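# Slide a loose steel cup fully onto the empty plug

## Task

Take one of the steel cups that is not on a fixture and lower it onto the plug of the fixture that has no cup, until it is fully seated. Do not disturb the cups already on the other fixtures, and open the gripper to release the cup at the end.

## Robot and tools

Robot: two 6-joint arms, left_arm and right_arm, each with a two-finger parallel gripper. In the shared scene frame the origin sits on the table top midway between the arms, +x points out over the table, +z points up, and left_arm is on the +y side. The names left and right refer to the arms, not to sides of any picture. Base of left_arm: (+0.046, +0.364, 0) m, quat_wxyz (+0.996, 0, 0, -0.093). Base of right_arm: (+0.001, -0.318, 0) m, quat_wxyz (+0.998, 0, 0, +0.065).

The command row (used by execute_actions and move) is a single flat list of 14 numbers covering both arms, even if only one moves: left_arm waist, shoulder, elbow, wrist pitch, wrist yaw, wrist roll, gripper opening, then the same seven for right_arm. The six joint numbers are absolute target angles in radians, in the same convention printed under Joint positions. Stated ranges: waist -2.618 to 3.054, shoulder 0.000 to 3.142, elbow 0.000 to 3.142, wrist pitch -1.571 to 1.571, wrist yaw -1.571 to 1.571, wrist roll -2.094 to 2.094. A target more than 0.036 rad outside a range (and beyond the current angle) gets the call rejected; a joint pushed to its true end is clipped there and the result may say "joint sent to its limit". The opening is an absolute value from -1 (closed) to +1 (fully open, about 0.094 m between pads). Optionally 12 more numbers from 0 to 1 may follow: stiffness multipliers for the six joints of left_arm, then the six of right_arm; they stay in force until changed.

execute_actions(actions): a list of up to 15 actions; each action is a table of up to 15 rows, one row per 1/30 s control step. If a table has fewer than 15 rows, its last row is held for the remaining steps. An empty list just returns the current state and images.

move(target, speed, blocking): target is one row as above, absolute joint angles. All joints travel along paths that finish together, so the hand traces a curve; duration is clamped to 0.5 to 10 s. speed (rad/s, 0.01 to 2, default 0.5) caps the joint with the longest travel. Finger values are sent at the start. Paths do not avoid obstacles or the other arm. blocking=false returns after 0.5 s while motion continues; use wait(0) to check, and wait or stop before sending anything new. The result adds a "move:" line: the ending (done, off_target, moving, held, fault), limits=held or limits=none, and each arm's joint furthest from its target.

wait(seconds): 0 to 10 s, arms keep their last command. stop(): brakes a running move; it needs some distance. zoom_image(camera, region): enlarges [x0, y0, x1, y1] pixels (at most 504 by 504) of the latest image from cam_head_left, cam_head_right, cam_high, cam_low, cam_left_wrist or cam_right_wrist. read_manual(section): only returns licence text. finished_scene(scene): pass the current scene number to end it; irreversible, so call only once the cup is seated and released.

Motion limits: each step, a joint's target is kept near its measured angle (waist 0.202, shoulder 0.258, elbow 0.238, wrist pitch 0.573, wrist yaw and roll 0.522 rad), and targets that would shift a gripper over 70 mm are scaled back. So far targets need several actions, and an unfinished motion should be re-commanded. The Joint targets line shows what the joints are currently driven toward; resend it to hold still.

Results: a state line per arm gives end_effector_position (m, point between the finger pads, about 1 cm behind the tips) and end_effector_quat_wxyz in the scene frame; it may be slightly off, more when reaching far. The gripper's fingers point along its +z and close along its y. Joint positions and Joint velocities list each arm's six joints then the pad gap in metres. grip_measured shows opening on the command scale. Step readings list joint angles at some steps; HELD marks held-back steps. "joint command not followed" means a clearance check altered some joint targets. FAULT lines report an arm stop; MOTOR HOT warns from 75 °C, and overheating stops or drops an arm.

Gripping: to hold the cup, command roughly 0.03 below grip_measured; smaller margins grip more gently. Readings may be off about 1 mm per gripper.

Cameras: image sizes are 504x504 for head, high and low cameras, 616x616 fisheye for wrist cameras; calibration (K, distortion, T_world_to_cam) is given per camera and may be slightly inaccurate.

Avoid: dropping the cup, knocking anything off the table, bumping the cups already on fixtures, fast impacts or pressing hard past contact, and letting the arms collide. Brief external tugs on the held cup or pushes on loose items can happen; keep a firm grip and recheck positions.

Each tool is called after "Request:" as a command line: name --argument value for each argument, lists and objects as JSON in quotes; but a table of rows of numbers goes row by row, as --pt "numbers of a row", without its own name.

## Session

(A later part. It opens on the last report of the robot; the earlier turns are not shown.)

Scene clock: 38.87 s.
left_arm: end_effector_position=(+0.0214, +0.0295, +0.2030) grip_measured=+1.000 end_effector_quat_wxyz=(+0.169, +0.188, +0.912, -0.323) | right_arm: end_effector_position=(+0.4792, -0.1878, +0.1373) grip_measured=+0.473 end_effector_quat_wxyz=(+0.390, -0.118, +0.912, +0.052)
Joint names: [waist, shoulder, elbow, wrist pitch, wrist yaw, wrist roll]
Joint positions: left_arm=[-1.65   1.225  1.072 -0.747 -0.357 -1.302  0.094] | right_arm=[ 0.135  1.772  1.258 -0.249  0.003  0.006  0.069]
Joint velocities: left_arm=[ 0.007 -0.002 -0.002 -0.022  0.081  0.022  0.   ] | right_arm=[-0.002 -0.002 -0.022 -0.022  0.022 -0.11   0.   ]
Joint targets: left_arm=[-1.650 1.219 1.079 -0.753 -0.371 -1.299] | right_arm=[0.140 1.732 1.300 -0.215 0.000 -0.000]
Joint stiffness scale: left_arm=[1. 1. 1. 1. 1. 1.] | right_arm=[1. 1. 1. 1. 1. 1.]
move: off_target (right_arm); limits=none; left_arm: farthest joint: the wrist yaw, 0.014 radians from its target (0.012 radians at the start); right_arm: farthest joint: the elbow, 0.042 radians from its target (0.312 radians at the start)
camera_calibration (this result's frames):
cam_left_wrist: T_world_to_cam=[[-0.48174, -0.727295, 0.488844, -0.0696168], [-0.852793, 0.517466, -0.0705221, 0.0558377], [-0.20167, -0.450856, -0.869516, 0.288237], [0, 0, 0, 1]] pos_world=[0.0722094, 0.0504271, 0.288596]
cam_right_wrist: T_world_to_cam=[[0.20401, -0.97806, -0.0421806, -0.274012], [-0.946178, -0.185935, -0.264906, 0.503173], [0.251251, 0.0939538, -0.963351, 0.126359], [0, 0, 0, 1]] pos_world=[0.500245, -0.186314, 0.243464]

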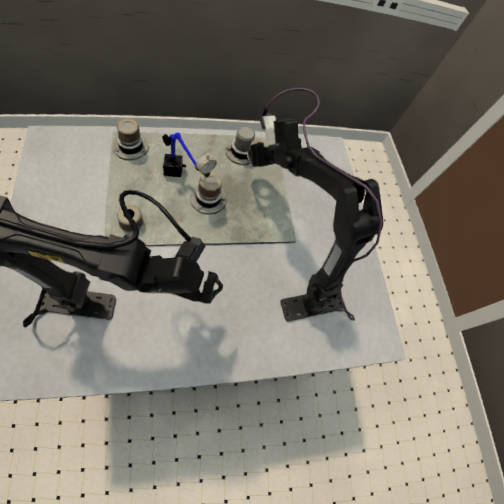

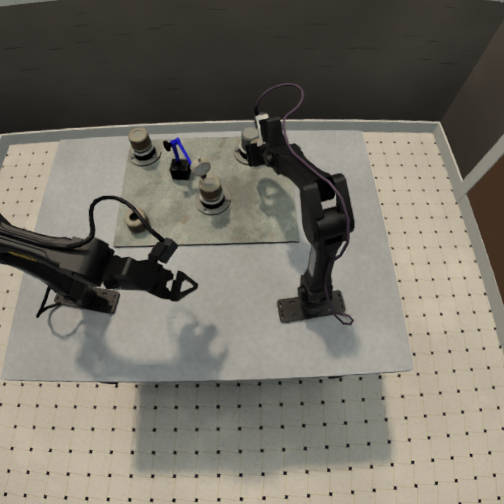

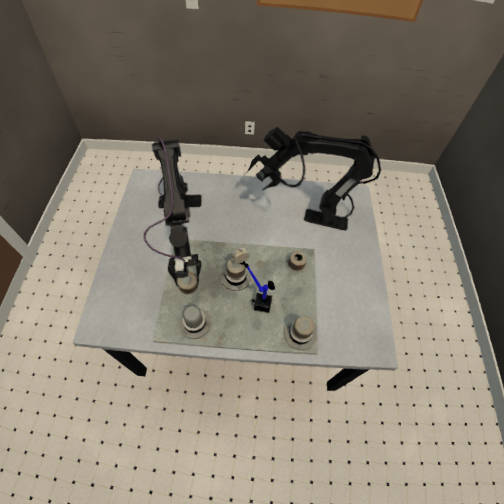

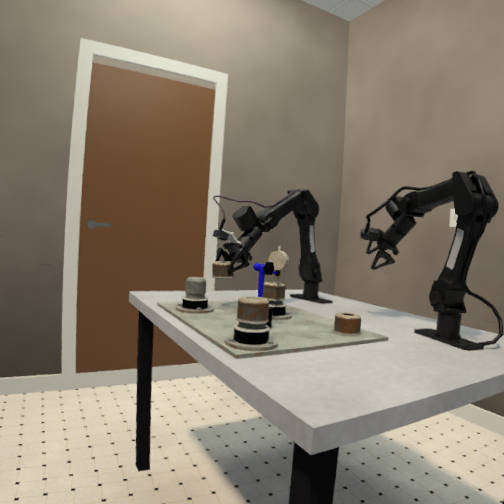

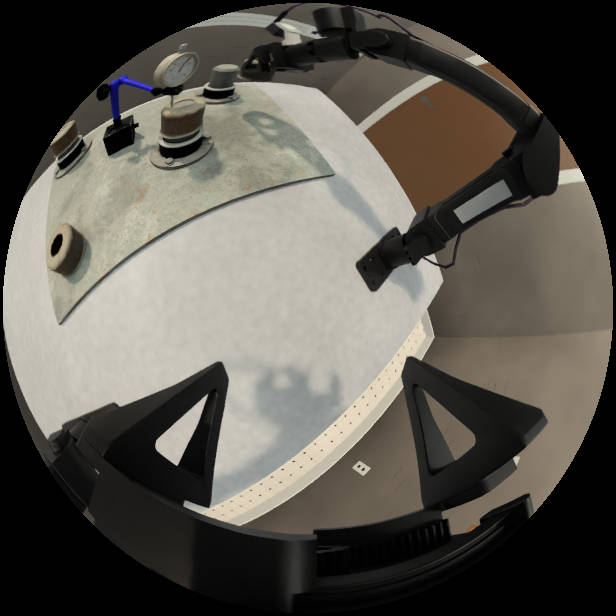

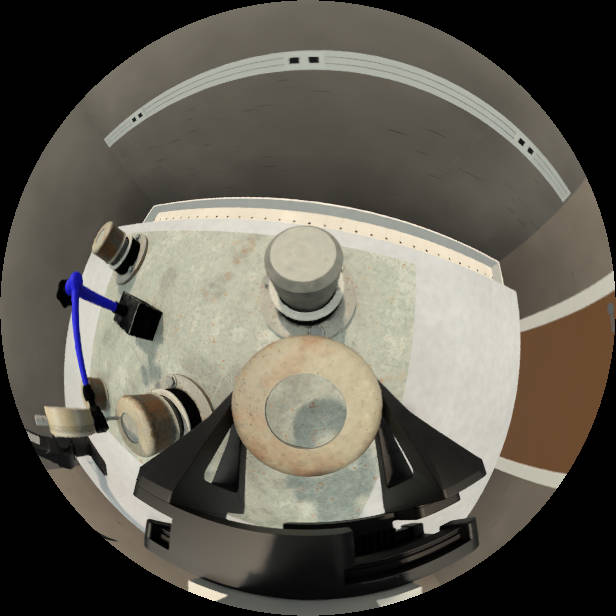

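Request:
move --target '[-1.65,1.219,1.079,-0.753,-0.371,-1.299,1,0.14,2.128,1.872,-0.345,0,0,0.43]' --speed 0.5

Scene clock: 44.93 s.
left_arm: end_effector_position=(+0.0212, +0.0295, +0.2030) grip_measured=+1.000 end_effector_quat_wxyz=(+0.168, +0.188, +0.912, -0.324) | right_arm: end_effector_position=(+0.5690, -0.1629, +0.1522) grip_measured=+0.473 end_effector_quat_wxyz=(+0.384, -0.119, +0.914, +0.053)
Joint names: [waist, shoulder, elbow, wrist pitch, wrist yaw, wrist roll]
Joint positions: left_arm=[-1.65   1.225  1.072 -0.747 -0.356 -1.302  0.094] | right_arm=[ 0.135  2.127  1.82  -0.468 -0.     0.006  0.069]
Joint velocities: left_arm=[ 0.002  0.027 -0.002  0.022 -0.022 -0.022  0.   ] | right_arm=[-0.002  0.007 -0.002 -0.022 -0.022  0.022 -0.   ]
Joint targets: left_arm=[-1.650 1.219 1.079 -0.753 -0.371 -1.299] | right_arm=[0.140 2.128 1.872 -0.345 -0.000 0.000]
Joint stiffness scale: left_arm=[1. 1. 1. 1. 1. 1.] | right_arm=[1. 1. 1. 1. 1. 1.]
move: off_target (right_arm); limits=none; left_arm: farthest joint: the wrist yaw, 0.015 radians from its target (0.014 radians at the start); right_arm: farthest joint: the wrist pitch, 0.123 radians from its target (0.065 radians at the start)
camera_calibration (this result's frames):
cam_left_wrist: T_world_to_cam=[[-0.481866, -0.726991, 0.489173, -0.0697725], [-0.852382, 0.518296, -0.0693765, 0.0553389], [-0.2031, -0.450393, -0.869423, 0.288121], [0, 0, 0, 1]] pos_world=[0.0720665, 0.0503618, 0.288469]
cam_right_wrist: T_world_to_cam=[[0.205641, -0.977655, -0.0436094, -0.267981], [-0.948869, -0.188285, -0.253369, 0.59622], [0.239497, 0.0934828, -0.966386, 0.122934], [0, 0, 0, 1]] pos_world=[0.5914, -0.161226, 0.258179]

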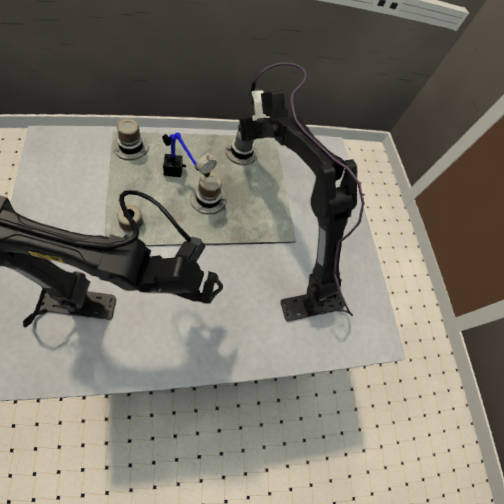

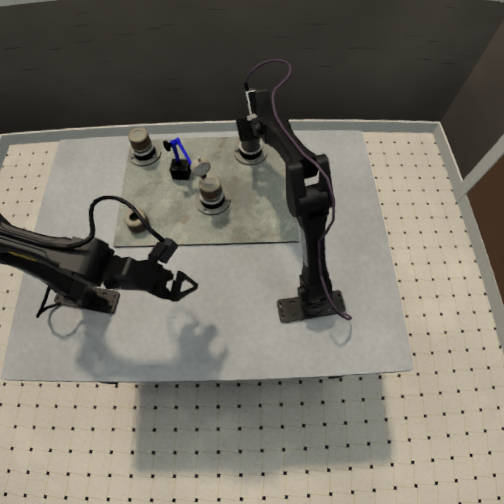

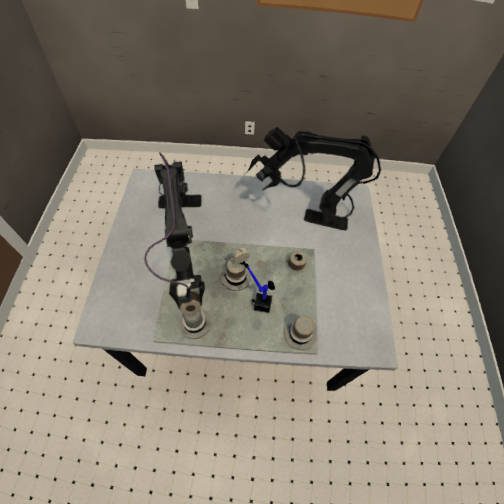

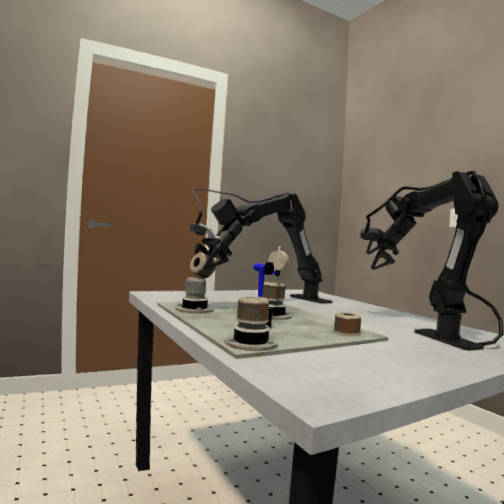

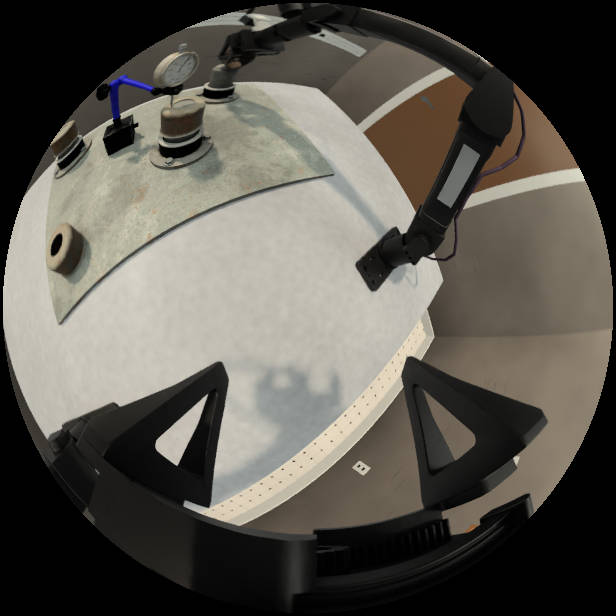

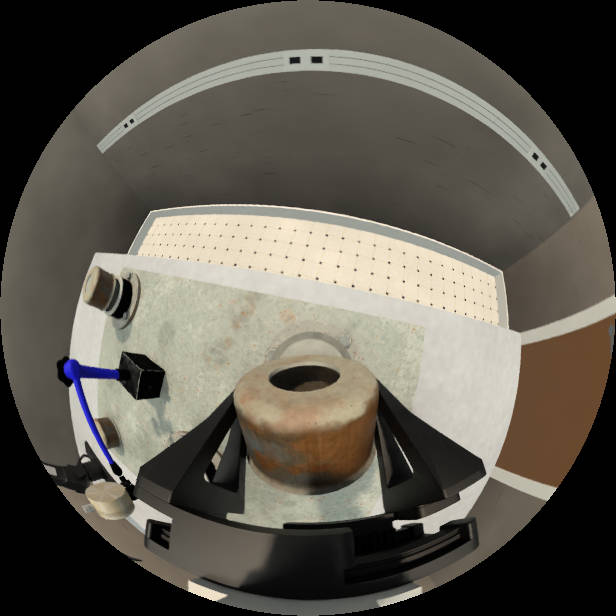

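Request:
zoom_image --camera "cam_low" --region '[160, 220, 260, 320]'

Request:
zoom_image --camera "cam_left_wrist" --region '[190, 10, 290, 110]'

Region (160, 220, 260, 320) of cam_low's 504x504 image, scaled by 5.040, with more detail than that image has.

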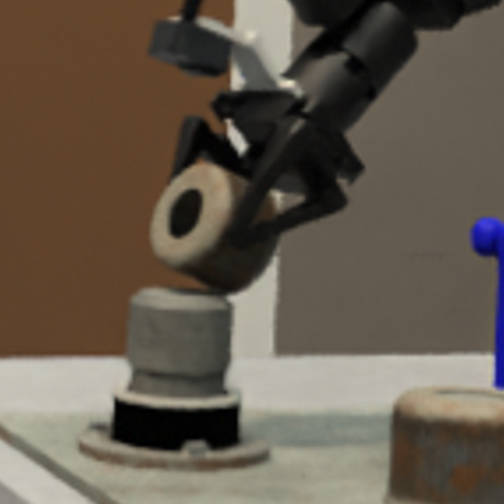

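Region (190, 10, 290, 110) of cam_left_wrist's 616x616 image, scaled by 5.040, with more detail than that image has.

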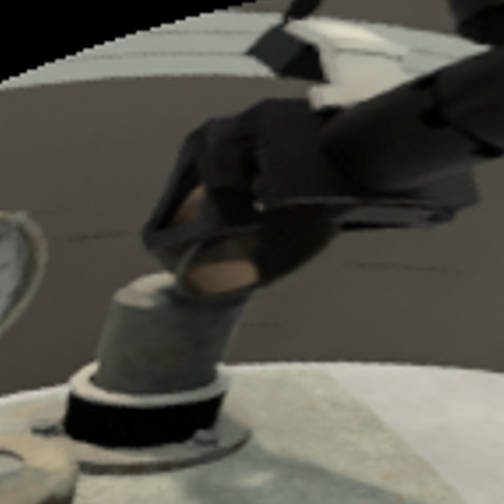

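Request:
execute_actions --actions '[[[-1.65,1.219,1.079,-0.753,-0.371,-1.299,1,0.14,2.12,1.872,-0.33,0,0,0.43],[-1.65,1.219,1.079,-0.753,-0.371,-1.299,1,0.14,2.11,1.872,-0.31,0,0,0.43],[-1.65,1.219,1.079,-0.753,-0.371,-1.299,1,0.14,2.10,1.872,-0.28,0,0,0.43],[-1.65,1.219,1.079,-0.753,-0.371,-1.299,1,0.14,2.09,1.872,-0.25,0,0,0.43],[-1.65,1.219,1.079,-0.753,-0.371,-1.299,1,0.14,2.08,1.872,-0.21,0,0,0.43],[-1.65,1.219,1.079,-0.753,-0.371,-1.299,1,0.14,2.07,1.86,-0.17,0,0,0.43],[-1.65,1.219,1.079,-0.753,-0.371,-1.299,1,0.14,2.06,1.84,-0.13,0,0,0.43],[-1.65,1.219,1.079,-0.753,-0.371,-1.299,1,0.14,2.05,1.82,-0.09,0,0,0.43],[-1.65,1.219,1.079,-0.753,-0.371,-1.299,1,0.14,2.04,1.80,-0.05,0,0,0.43],[-1.65,1.219,1.079,-0.753,-0.371,-1.299,1,0.14,2.03,1.78,-0.01,0,0,0.43],[-1.65,1.219,1.079,-0.753,-0.371,-1.299,1,0.14,2.02,1.76,0.03,0,0,0.43],[-1.65,1.219,1.079,-0.753,-0.371,-1.299,1,0.14,2.01,1.74,0.07,0,0,0.43],[-1.65,1.219,1.079,-0.753,-0.371,-1.299,1,0.14,2.0,1.72,0.10,0,0,0.43],[-1.65,1.219,1.079,-0.753,-0.371,-1.299,1,0.14,1.995,1.71,0.13,0,0,0.43],[-1.65,1.219,1.079,-0.753,-0.371,-1.299,1,0.14,1.99,1.70,0.15,0,0,0.43]]]'

Scene clock: 56.27 s.
left_arm: end_effector_position=(+0.0212, +0.0295, +0.2030) grip_measured=+1.000 end_effector_quat_wxyz=(+0.168, +0.188, +0.912, -0.324) | right_arm: end_effector_position=(+0.6013, -0.1541, +0.2189) grip_measured=+0.473 end_effector_quat_wxyz=(+0.533, -0.109, +0.836, +0.073)
Joint names: [waist, shoulder, elbow, wrist pitch, wrist yaw, wrist roll]
Joint positions: left_arm=[-1.65   1.225  1.072 -0.747 -0.356 -1.302  0.094] | right_arm=[ 0.135  2.068  1.721 -0.089 -0.     0.006  0.069]
Joint velocities: left_arm=[-0.002  0.027 -0.012 -0.007  0.066  0.007  0.   ] | right_arm=[-0.007 -0.266 -0.432  1.033 -0.037 -0.007 -0.   ]
Joint targets: left_arm=[-1.650 1.219 1.079 -0.753 -0.371 -1.299] | right_arm=[0.140 1.996 1.702 0.132 -0.000 0.000]
Joint stiffness scale: left_arm=[1. 1. 1. 1. 1. 1.] | right_arm=[1. 1. 1. 1. 1. 1.]
Step readings (joint positions):
0: left_arm=[-1.650 1.225 1.072 -0.747 -0.356 -1.302] | right_arm=[0.135 2.127 1.820 -0.468 -0.000 0.006]
1: left_arm=[-1.650 1.225 1.072 -0.747 -0.356 -1.302] | right_arm=[0.135 2.127 1.820 -0.468 -0.000 0.006]
2: left_arm=[-1.650 1.225 1.072 -0.747 -0.356 -1.302] | right_arm=[0.135 2.127 1.820 -0.467 -0.000 0.006]
4: left_arm=[-1.650 1.225 1.072 -0.747 -0.356 -1.302] | right_arm=[0.135 2.127 1.820 -0.453 -0.000 0.006]
8: left_arm=[-1.650 1.225 1.072 -0.747 -0.356 -1.302] | right_arm=[0.135 2.126 1.820 -0.350 -0.000 0.006]
15: Joint positions above
camera_calibration (this result's frames):
cam_left_wrist: T_world_to_cam=[[-0.481866, -0.726991, 0.489173, -0.0697725], [-0.852382, 0.518296, -0.0693765, 0.0553389], [-0.2031, -0.450393, -0.869423, 0.288121], [0, 0, 0, 1]] pos_world=[0.0720665, 0.0503618, 0.288469]
cam_right_wrist: T_world_to_cam=[[0.222771, -0.973012, -0.0601719, -0.269119], [-0.814671, -0.151908, -0.559675, 0.637299], [0.53543, 0.1737, -0.826525, -0.0173675], [0, 0, 0, 1]] pos_world=[0.58844, -0.162029, 0.326132]

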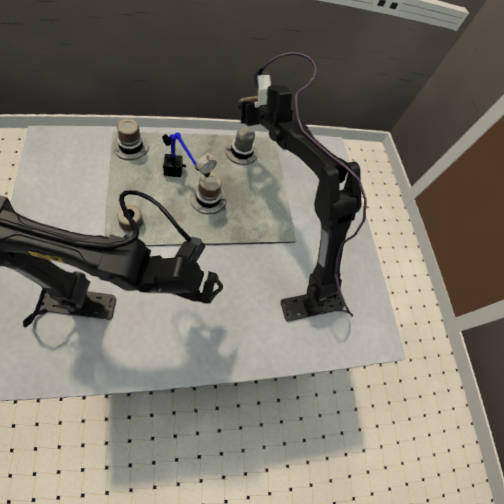

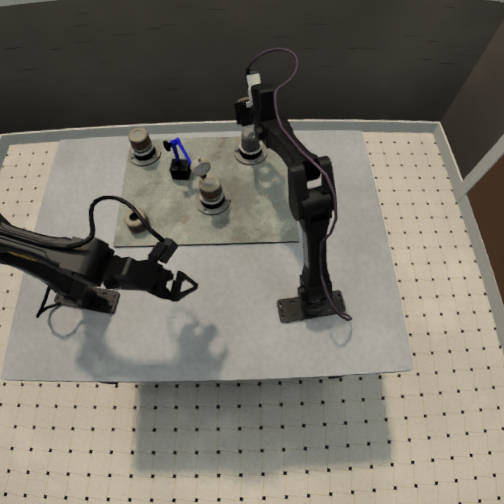

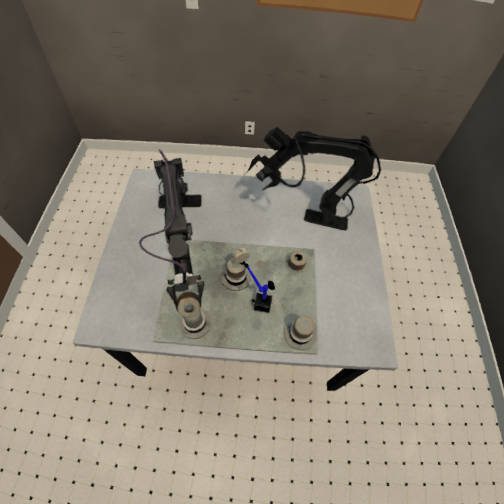

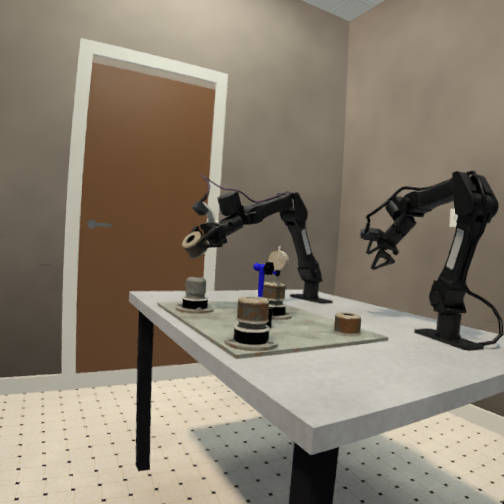

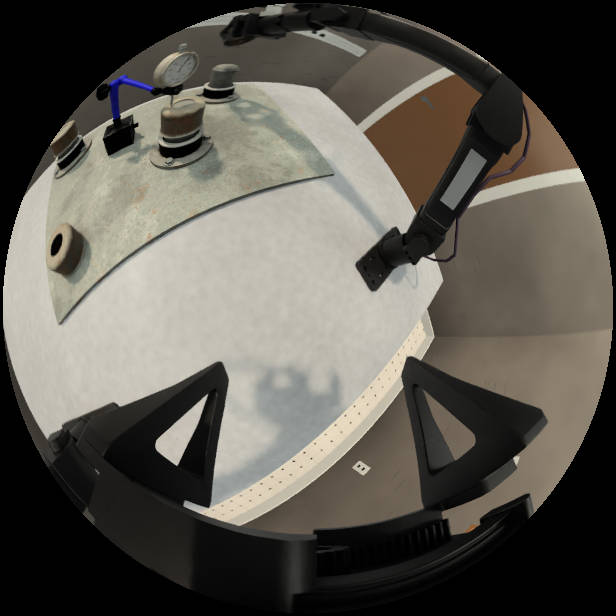

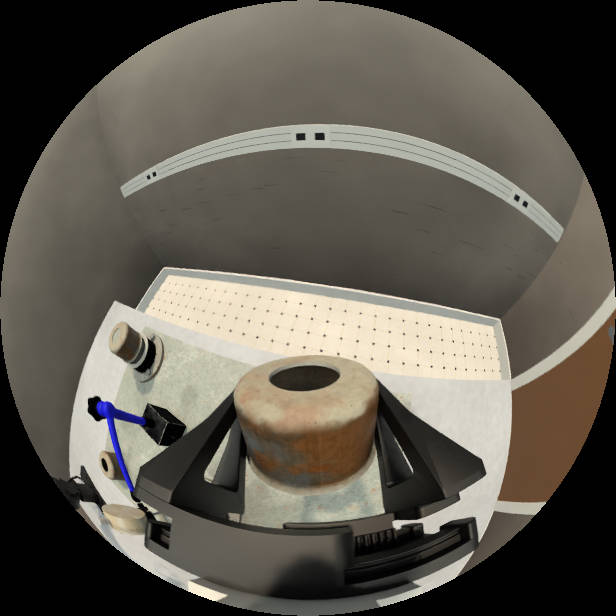

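Request:
move --target '[-1.65,1.219,1.079,-0.753,-0.371,-1.299,1,0.14,1.56,0.72,0.82,0,0,0.43]' --speed 0.8

Scene clock: 67.40 s.
left_arm: end_effector_position=(+0.0211, +0.0295, +0.2029) grip_measured=+1.000 end_effector_quat_wxyz=(+0.168, +0.188, +0.912, -0.324) | right_arm: end_effector_position=(+0.4604, -0.1923, +0.1911) grip_measured=+0.473 end_effector_quat_wxyz=(+0.644, -0.098, +0.753, +0.088)
Joint names: [waist, shoulder, elbow, wrist pitch, wrist yaw, wrist roll]
Joint positions: left_arm=[-1.65   1.225  1.072 -0.747 -0.356 -1.302  0.094] | right_arm=[ 0.135  1.608  0.716  0.738 -0.     0.006  0.069]
Joint velocities: left_arm=[-0.017 -0.012  0.002 -0.037 -0.022 -0.037  0.   ] | right_arm=[-0.017 -0.017 -0.017 -0.081  0.007 -0.007  0.   ]
Joint targets: left_arm=[-1.650 1.219 1.079 -0.753 -0.371 -1.299] | right_arm=[0.140 1.560 0.720 0.820 0.000 -0.000]
Joint stiffness scale: left_arm=[1. 1. 1. 1. 1. 1.] | right_arm=[1. 1. 1. 1. 1. 1.]
move: off_target (right_arm); limits=none; left_arm: farthest joint: the wrist yaw, 0.015 radians from its target (0.015 radians at the start); right_arm: farthest joint: the wrist pitch, 0.082 radians from its target (0.769 radians at the start)
camera_calibration (this result's frames):
cam_left_wrist: T_world_to_cam=[[-0.481897, -0.726915, 0.489255, -0.0698115], [-0.852279, 0.518504, -0.0690902, 0.0552142], [-0.203458, -0.450277, -0.8694, 0.288092], [0, 0, 0, 1]] pos_world=[0.0720308, 0.0503455, 0.288438]
cam_right_wrist: T_world_to_cam=[[0.240409, -0.968231, -0.068791, -0.282118], [-0.633208, -0.10272, -0.767135, 0.466725], [0.735698, 0.227985, -0.637786, -0.0760824], [0, 0, 0, 1]] pos_world=[0.419331, -0.207868, 0.29011]

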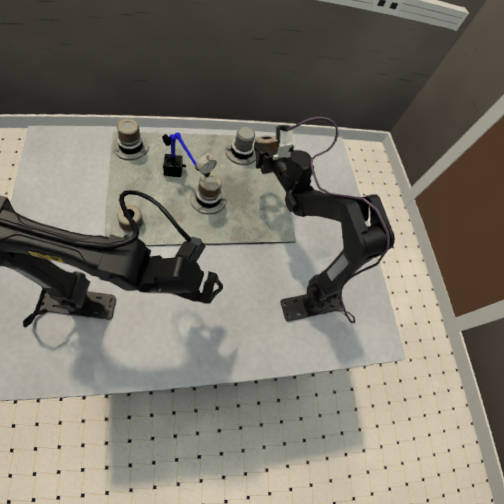

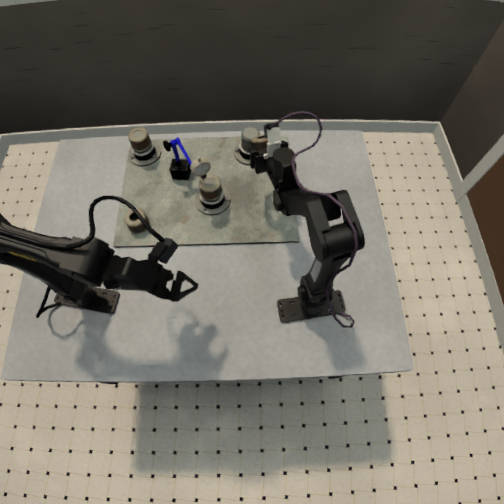

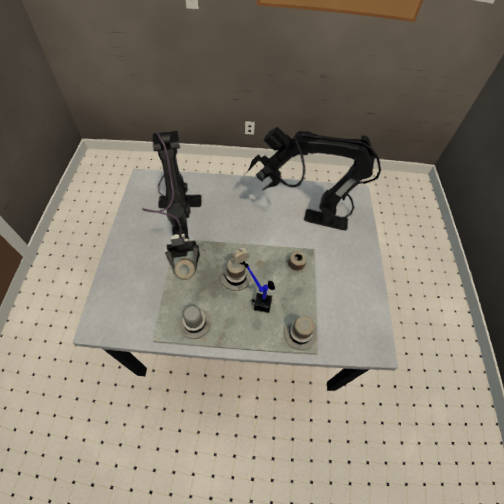

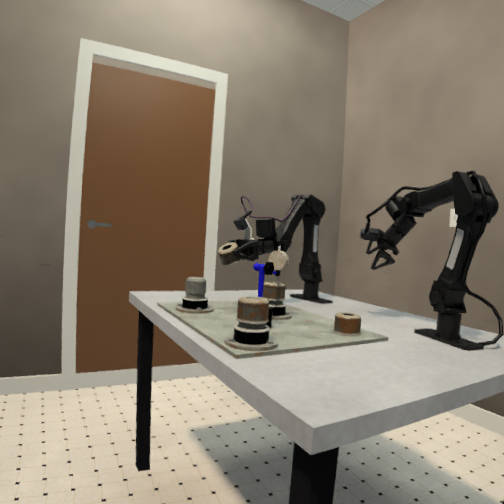

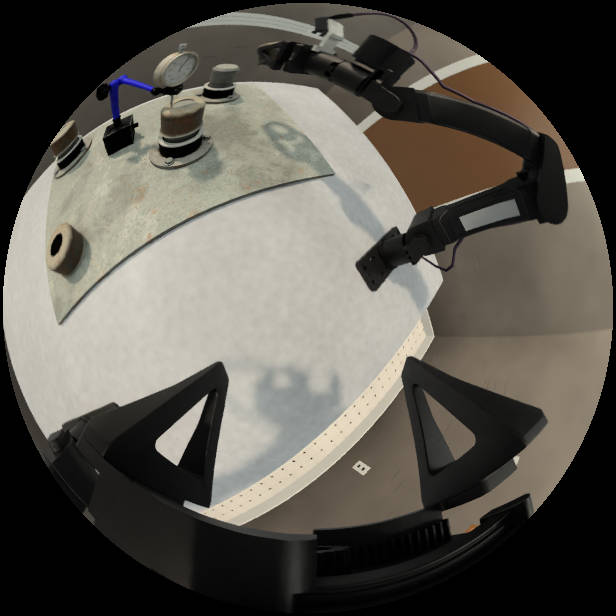

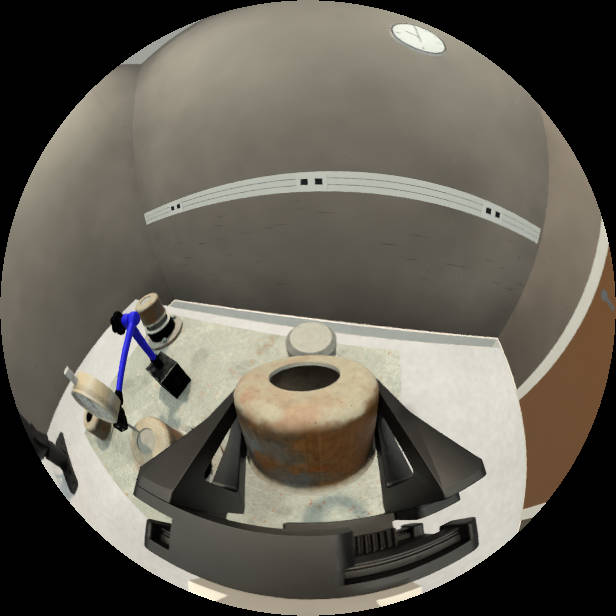

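Request:
zoom_image --camera "cam_low" --region '[190, 210, 280, 300]'

Region (190, 210, 280, 300) of cam_low's 504x504 image, scaled by 5.600, with more detail than that image has.

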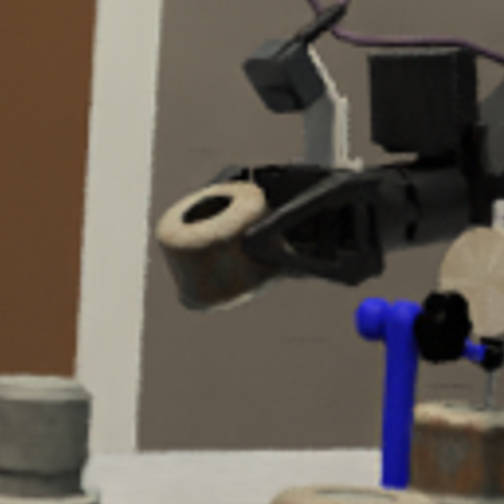

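Request:
move --target '[-1.65,1.219,1.079,-0.753,-0.371,-1.299,1,0.14,2.115,0.625,1.42,0,0,0.43]' --speed 0.5

Request:
zoom_image --camera "cam_low" --region '[190, 240, 280, 330]'

Scene clock: 71.03 s.
left_arm: end_effector_position=(+0.0210, +0.0295, +0.2029) grip_measured=+1.000 end_effector_quat_wxyz=(+0.168, +0.189, +0.912, -0.324) | right_arm: end_effector_position=(+0.4669, -0.1905, +0.0643) grip_measured=+0.473 end_effector_quat_wxyz=(+0.643, -0.098, +0.754, +0.088)
Joint names: [waist, shoulder, elbow, wrist pitch, wrist yaw, wrist roll]
Joint positions: left_arm=[-1.65   1.225  1.072 -0.747 -0.355 -1.302  0.094] | right_arm=[ 0.135  2.125  0.629  1.338 -0.     0.006  0.069]
Joint velocities: left_arm=[-0.002 -0.002 -0.007 -0.022 -0.022 -0.007  0.   ] | right_arm=[ 0.012  0.002  0.017 -0.007  0.022 -0.066  0.001]
Joint targets: left_arm=[-1.650 1.219 1.079 -0.753 -0.371 -1.299] | right_arm=[0.140 2.115 0.625 1.420 0.000 0.000]
Joint stiffness scale: left_arm=[1. 1. 1. 1. 1. 1.] | right_arm=[1. 1. 1. 1. 1. 1.]
move: off_target (right_arm); limits=none; left_arm: farthest joint: the wrist yaw, 0.016 radians from its target (0.015 radians at the start); right_arm: farthest joint: the wrist pitch, 0.082 radians from its target (0.682 radians at the start)
camera_calibration (this result's frames):
cam_left_wrist: T_world_to_cam=[[-0.481928, -0.726838, 0.489338, -0.0698504], [-0.852176, 0.518711, -0.0688039, 0.0550896], [-0.203816, -0.45016, -0.869376, 0.288063], [0, 0, 0, 1]] pos_world=[0.071995, 0.0503292, 0.288406]
cam_right_wrist: T_world_to_cam=[[0.240207, -0.968286, -0.0687258, -0.290615], [-0.635465, -0.103332, -0.765184, 0.374618], [0.733816, 0.227475, -0.640132, -0.161233], [0, 0, 0, 1]] pos_world=[0.42618, -0.206012, 0.163468]

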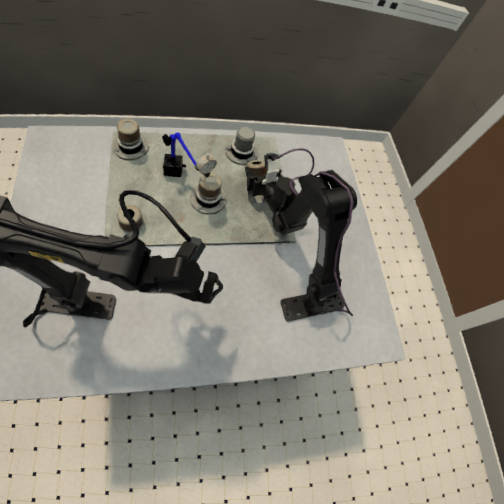

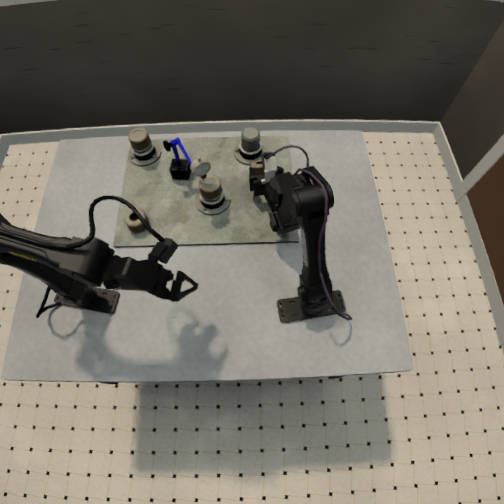

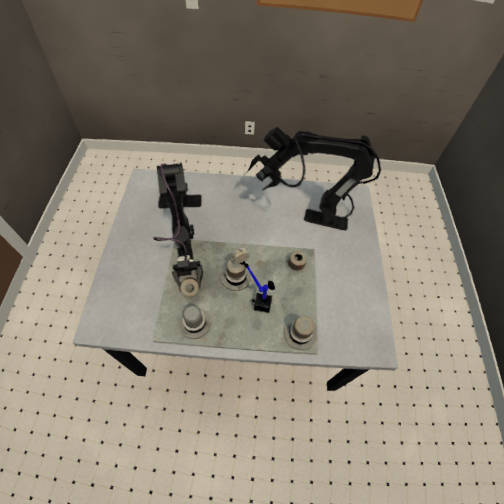

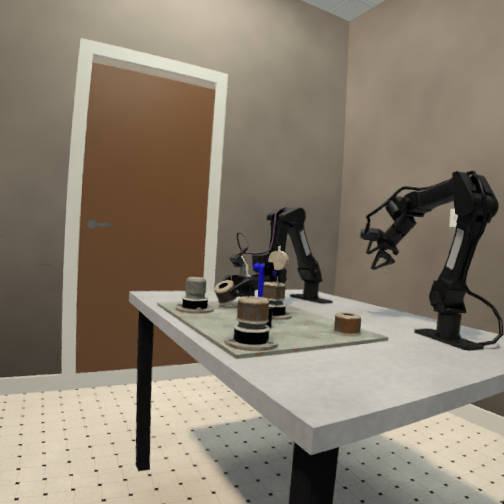

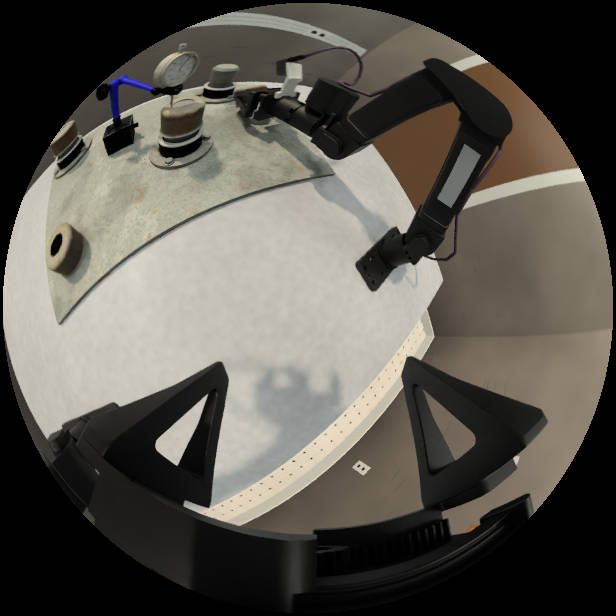

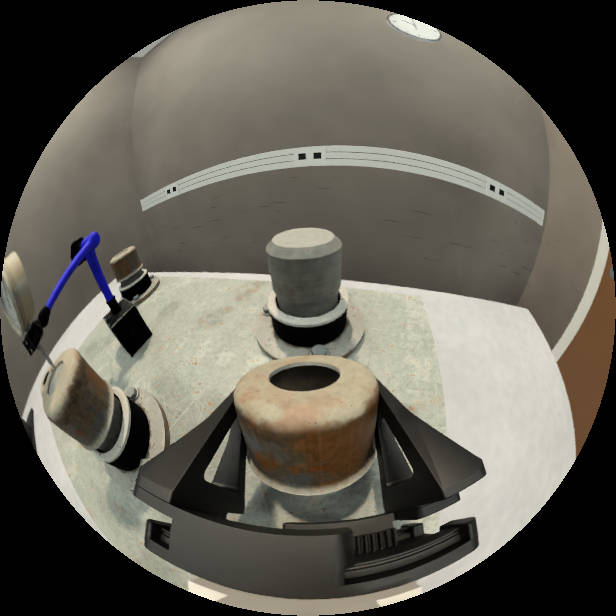

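Region (190, 240, 280, 330) of cam_low's 504x504 image, scaled by 5.600, with more detail than that image has.

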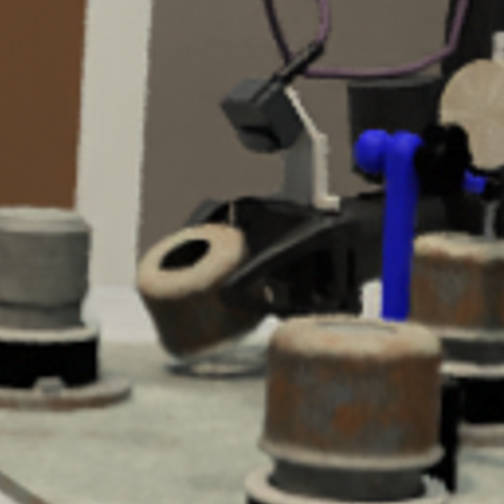

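Request:
execute_actions --actions '[[[-1.65,1.219,1.079,-0.753,-0.371,-1.299,1,0.14,2.119,0.625,1.42,0,0,0.43],[-1.65,1.219,1.079,-0.753,-0.371,-1.299,1,0.14,2.122,0.625,1.42,0,0,0.43],[-1.65,1.219,1.079,-0.753,-0.371,-1.299,1,0.14,2.125,0.625,1.42,0,0,0.43],[-1.65,1.219,1.079,-0.753,-0.371,-1.299,1,0.14,2.128,0.625,1.42,0,0,0.43],[-1.65,1.219,1.079,-0.753,-0.371,-1.299,1,0.14,2.131,0.625,1.42,0,0,0.43],[-1.65,1.219,1.079,-0.753,-0.371,-1.299,1,0.14,2.134,0.625,1.42,0,0,0.43],[-1.65,1.219,1.079,-0.753,-0.371,-1.299,1,0.14,2.137,0.625,1.42,0,0,0.43],[-1.65,1.219,1.079,-0.753,-0.371,-1.299,1,0.14,2.14,0.625,1.42,0,0,0.43],[-1.65,1.219,1.079,-0.753,-0.371,-1.299,1,0.14,2.143,0.625,1.42,0,0,0.43],[-1.65,1.219,1.079,-0.753,-0.371,-1.299,1,0.14,2.146,0.625,1.42,0,0,0.43],[-1.65,1.219,1.079,-0.753,-0.371,-1.299,1,0.14,2.149,0.625,1.42,0,0,0.43],[-1.65,1.219,1.079,-0.753,-0.371,-1.299,1,0.14,2.152,0.625,1.42,0,0,0.43]]]'

Request:
zoom_image --camera "cam_low" --region '[190, 240, 280, 330]'

Scene clock: 73.63 s.
left_arm: end_effector_position=(+0.0211, +0.0295, +0.2029) grip_measured=+1.000 end_effector_quat_wxyz=(+0.168, +0.188, +0.912, -0.324) | right_arm: end_effector_position=(+0.4656, -0.1909, +0.0533) grip_measured=+0.473 end_effector_quat_wxyz=(+0.636, -0.099, +0.760, +0.087)
Joint names: [waist, shoulder, elbow, wrist pitch, wrist yaw, wrist roll]
Joint positions: left_arm=[-1.65   1.225  1.072 -0.747 -0.356 -1.302  0.094] | right_arm=[ 0.135  2.154  0.629  1.348 -0.     0.006  0.069]
Joint velocities: left_arm=[-0.002 -0.012 -0.007  0.037  0.037 -0.007  0.   ] | right_arm=[ 0.007  0.002 -0.007  0.022 -0.051  0.051  0.001]
Joint targets: left_arm=[-1.650 1.219 1.079 -0.753 -0.371 -1.299] | right_arm=[0.140 2.152 0.625 1.420 -0.000 0.000]
Joint stiffness scale: left_arm=[1. 1. 1. 1. 1. 1.] | right_arm=[1. 1. 1. 1. 1. 1.]
Step readings (joint positions):
0: left_arm=[-1.650 1.225 1.072 -0.747 -0.355 -1.302] | right_arm=[0.135 2.125 0.629 1.338 -0.000 0.006]
1: left_arm=[-1.650 1.225 1.072 -0.747 -0.355 -1.302] | right_arm=[0.135 2.125 0.629 1.338 -0.000 0.006]
2: left_arm=[-1.650 1.225 1.072 -0.747 -0.355 -1.302] | right_arm=[0.135 2.125 0.629 1.338 -0.000 0.006]
4: left_arm=[-1.650 1.225 1.072 -0.747 -0.356 -1.302] | right_arm=[0.135 2.125 0.629 1.338 -0.000 0.006]
8: left_arm=[-1.650 1.225 1.072 -0.747 -0.356 -1.302] | right_arm=[0.135 2.132 0.629 1.344 -0.000 0.006]
15: Joint positions above
camera_calibration (this result's frames):
cam_left_wrist: T_world_to_cam=[[-0.481897, -0.726915, 0.489255, -0.0698115], [-0.852279, 0.518504, -0.0690902, 0.0552142], [-0.203458, -0.450277, -0.8694, 0.288092], [0, 0, 0, 1]] pos_world=[0.0720308, 0.0503455, 0.288438]
cam_right_wrist: T_world_to_cam=[[0.238945, -0.968628, -0.0683035, -0.290903], [-0.649438, -0.10712, -0.752832, 0.370435], [0.721897, 0.224244, -0.654659, -0.161574], [0, 0, 0, 1]] pos_world=[0.426725, -0.205864, 0.15323]

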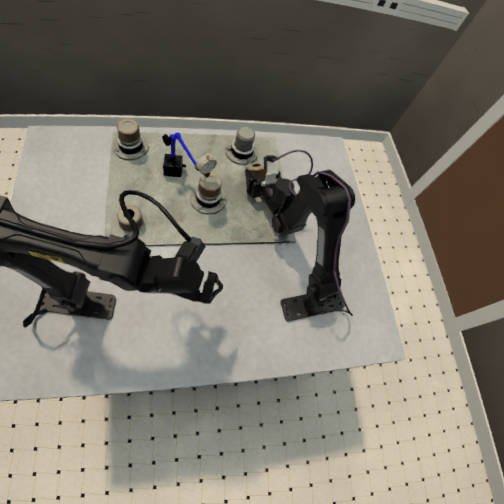

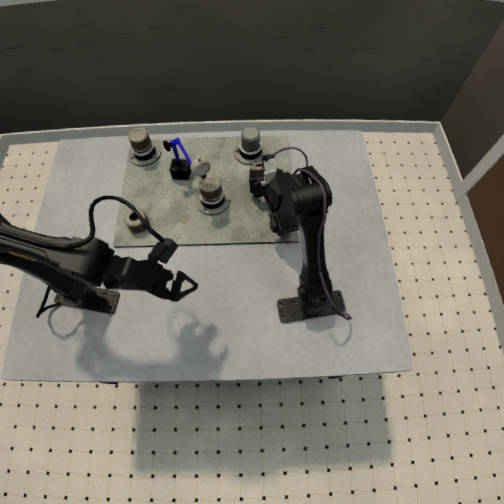

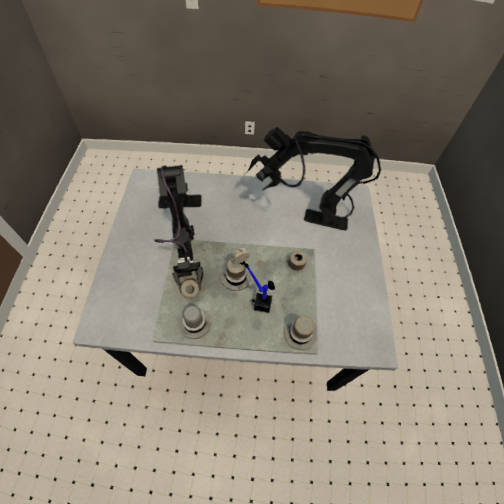

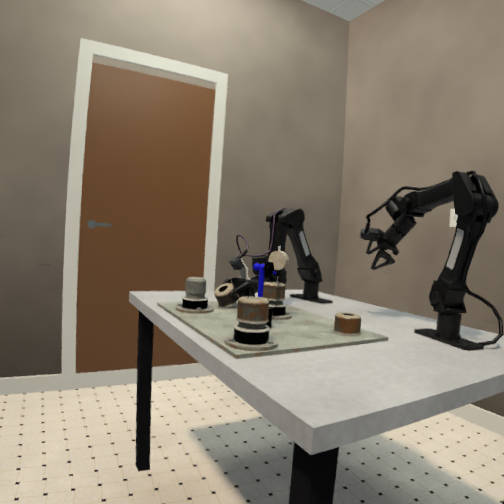

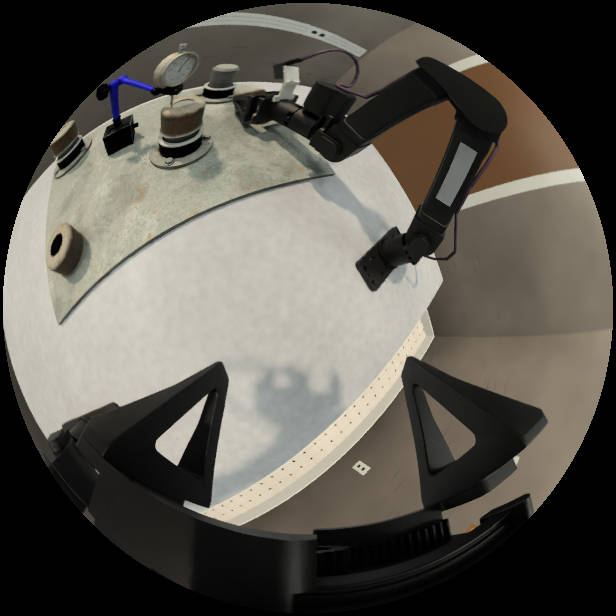

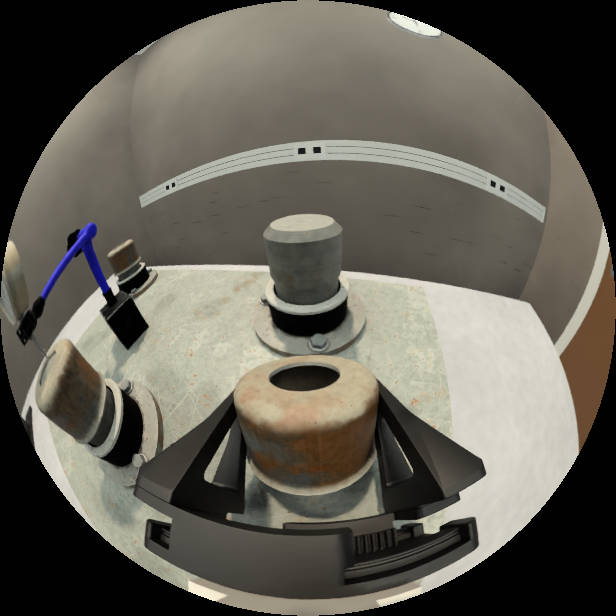

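Region (190, 240, 280, 330) of cam_low's 504x504 image, scaled by 5.600, with more detail than that image has.

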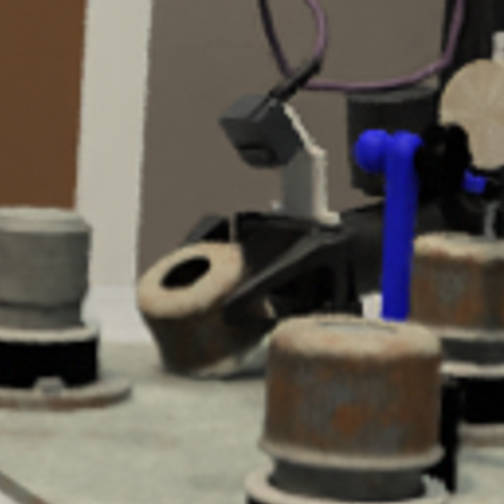

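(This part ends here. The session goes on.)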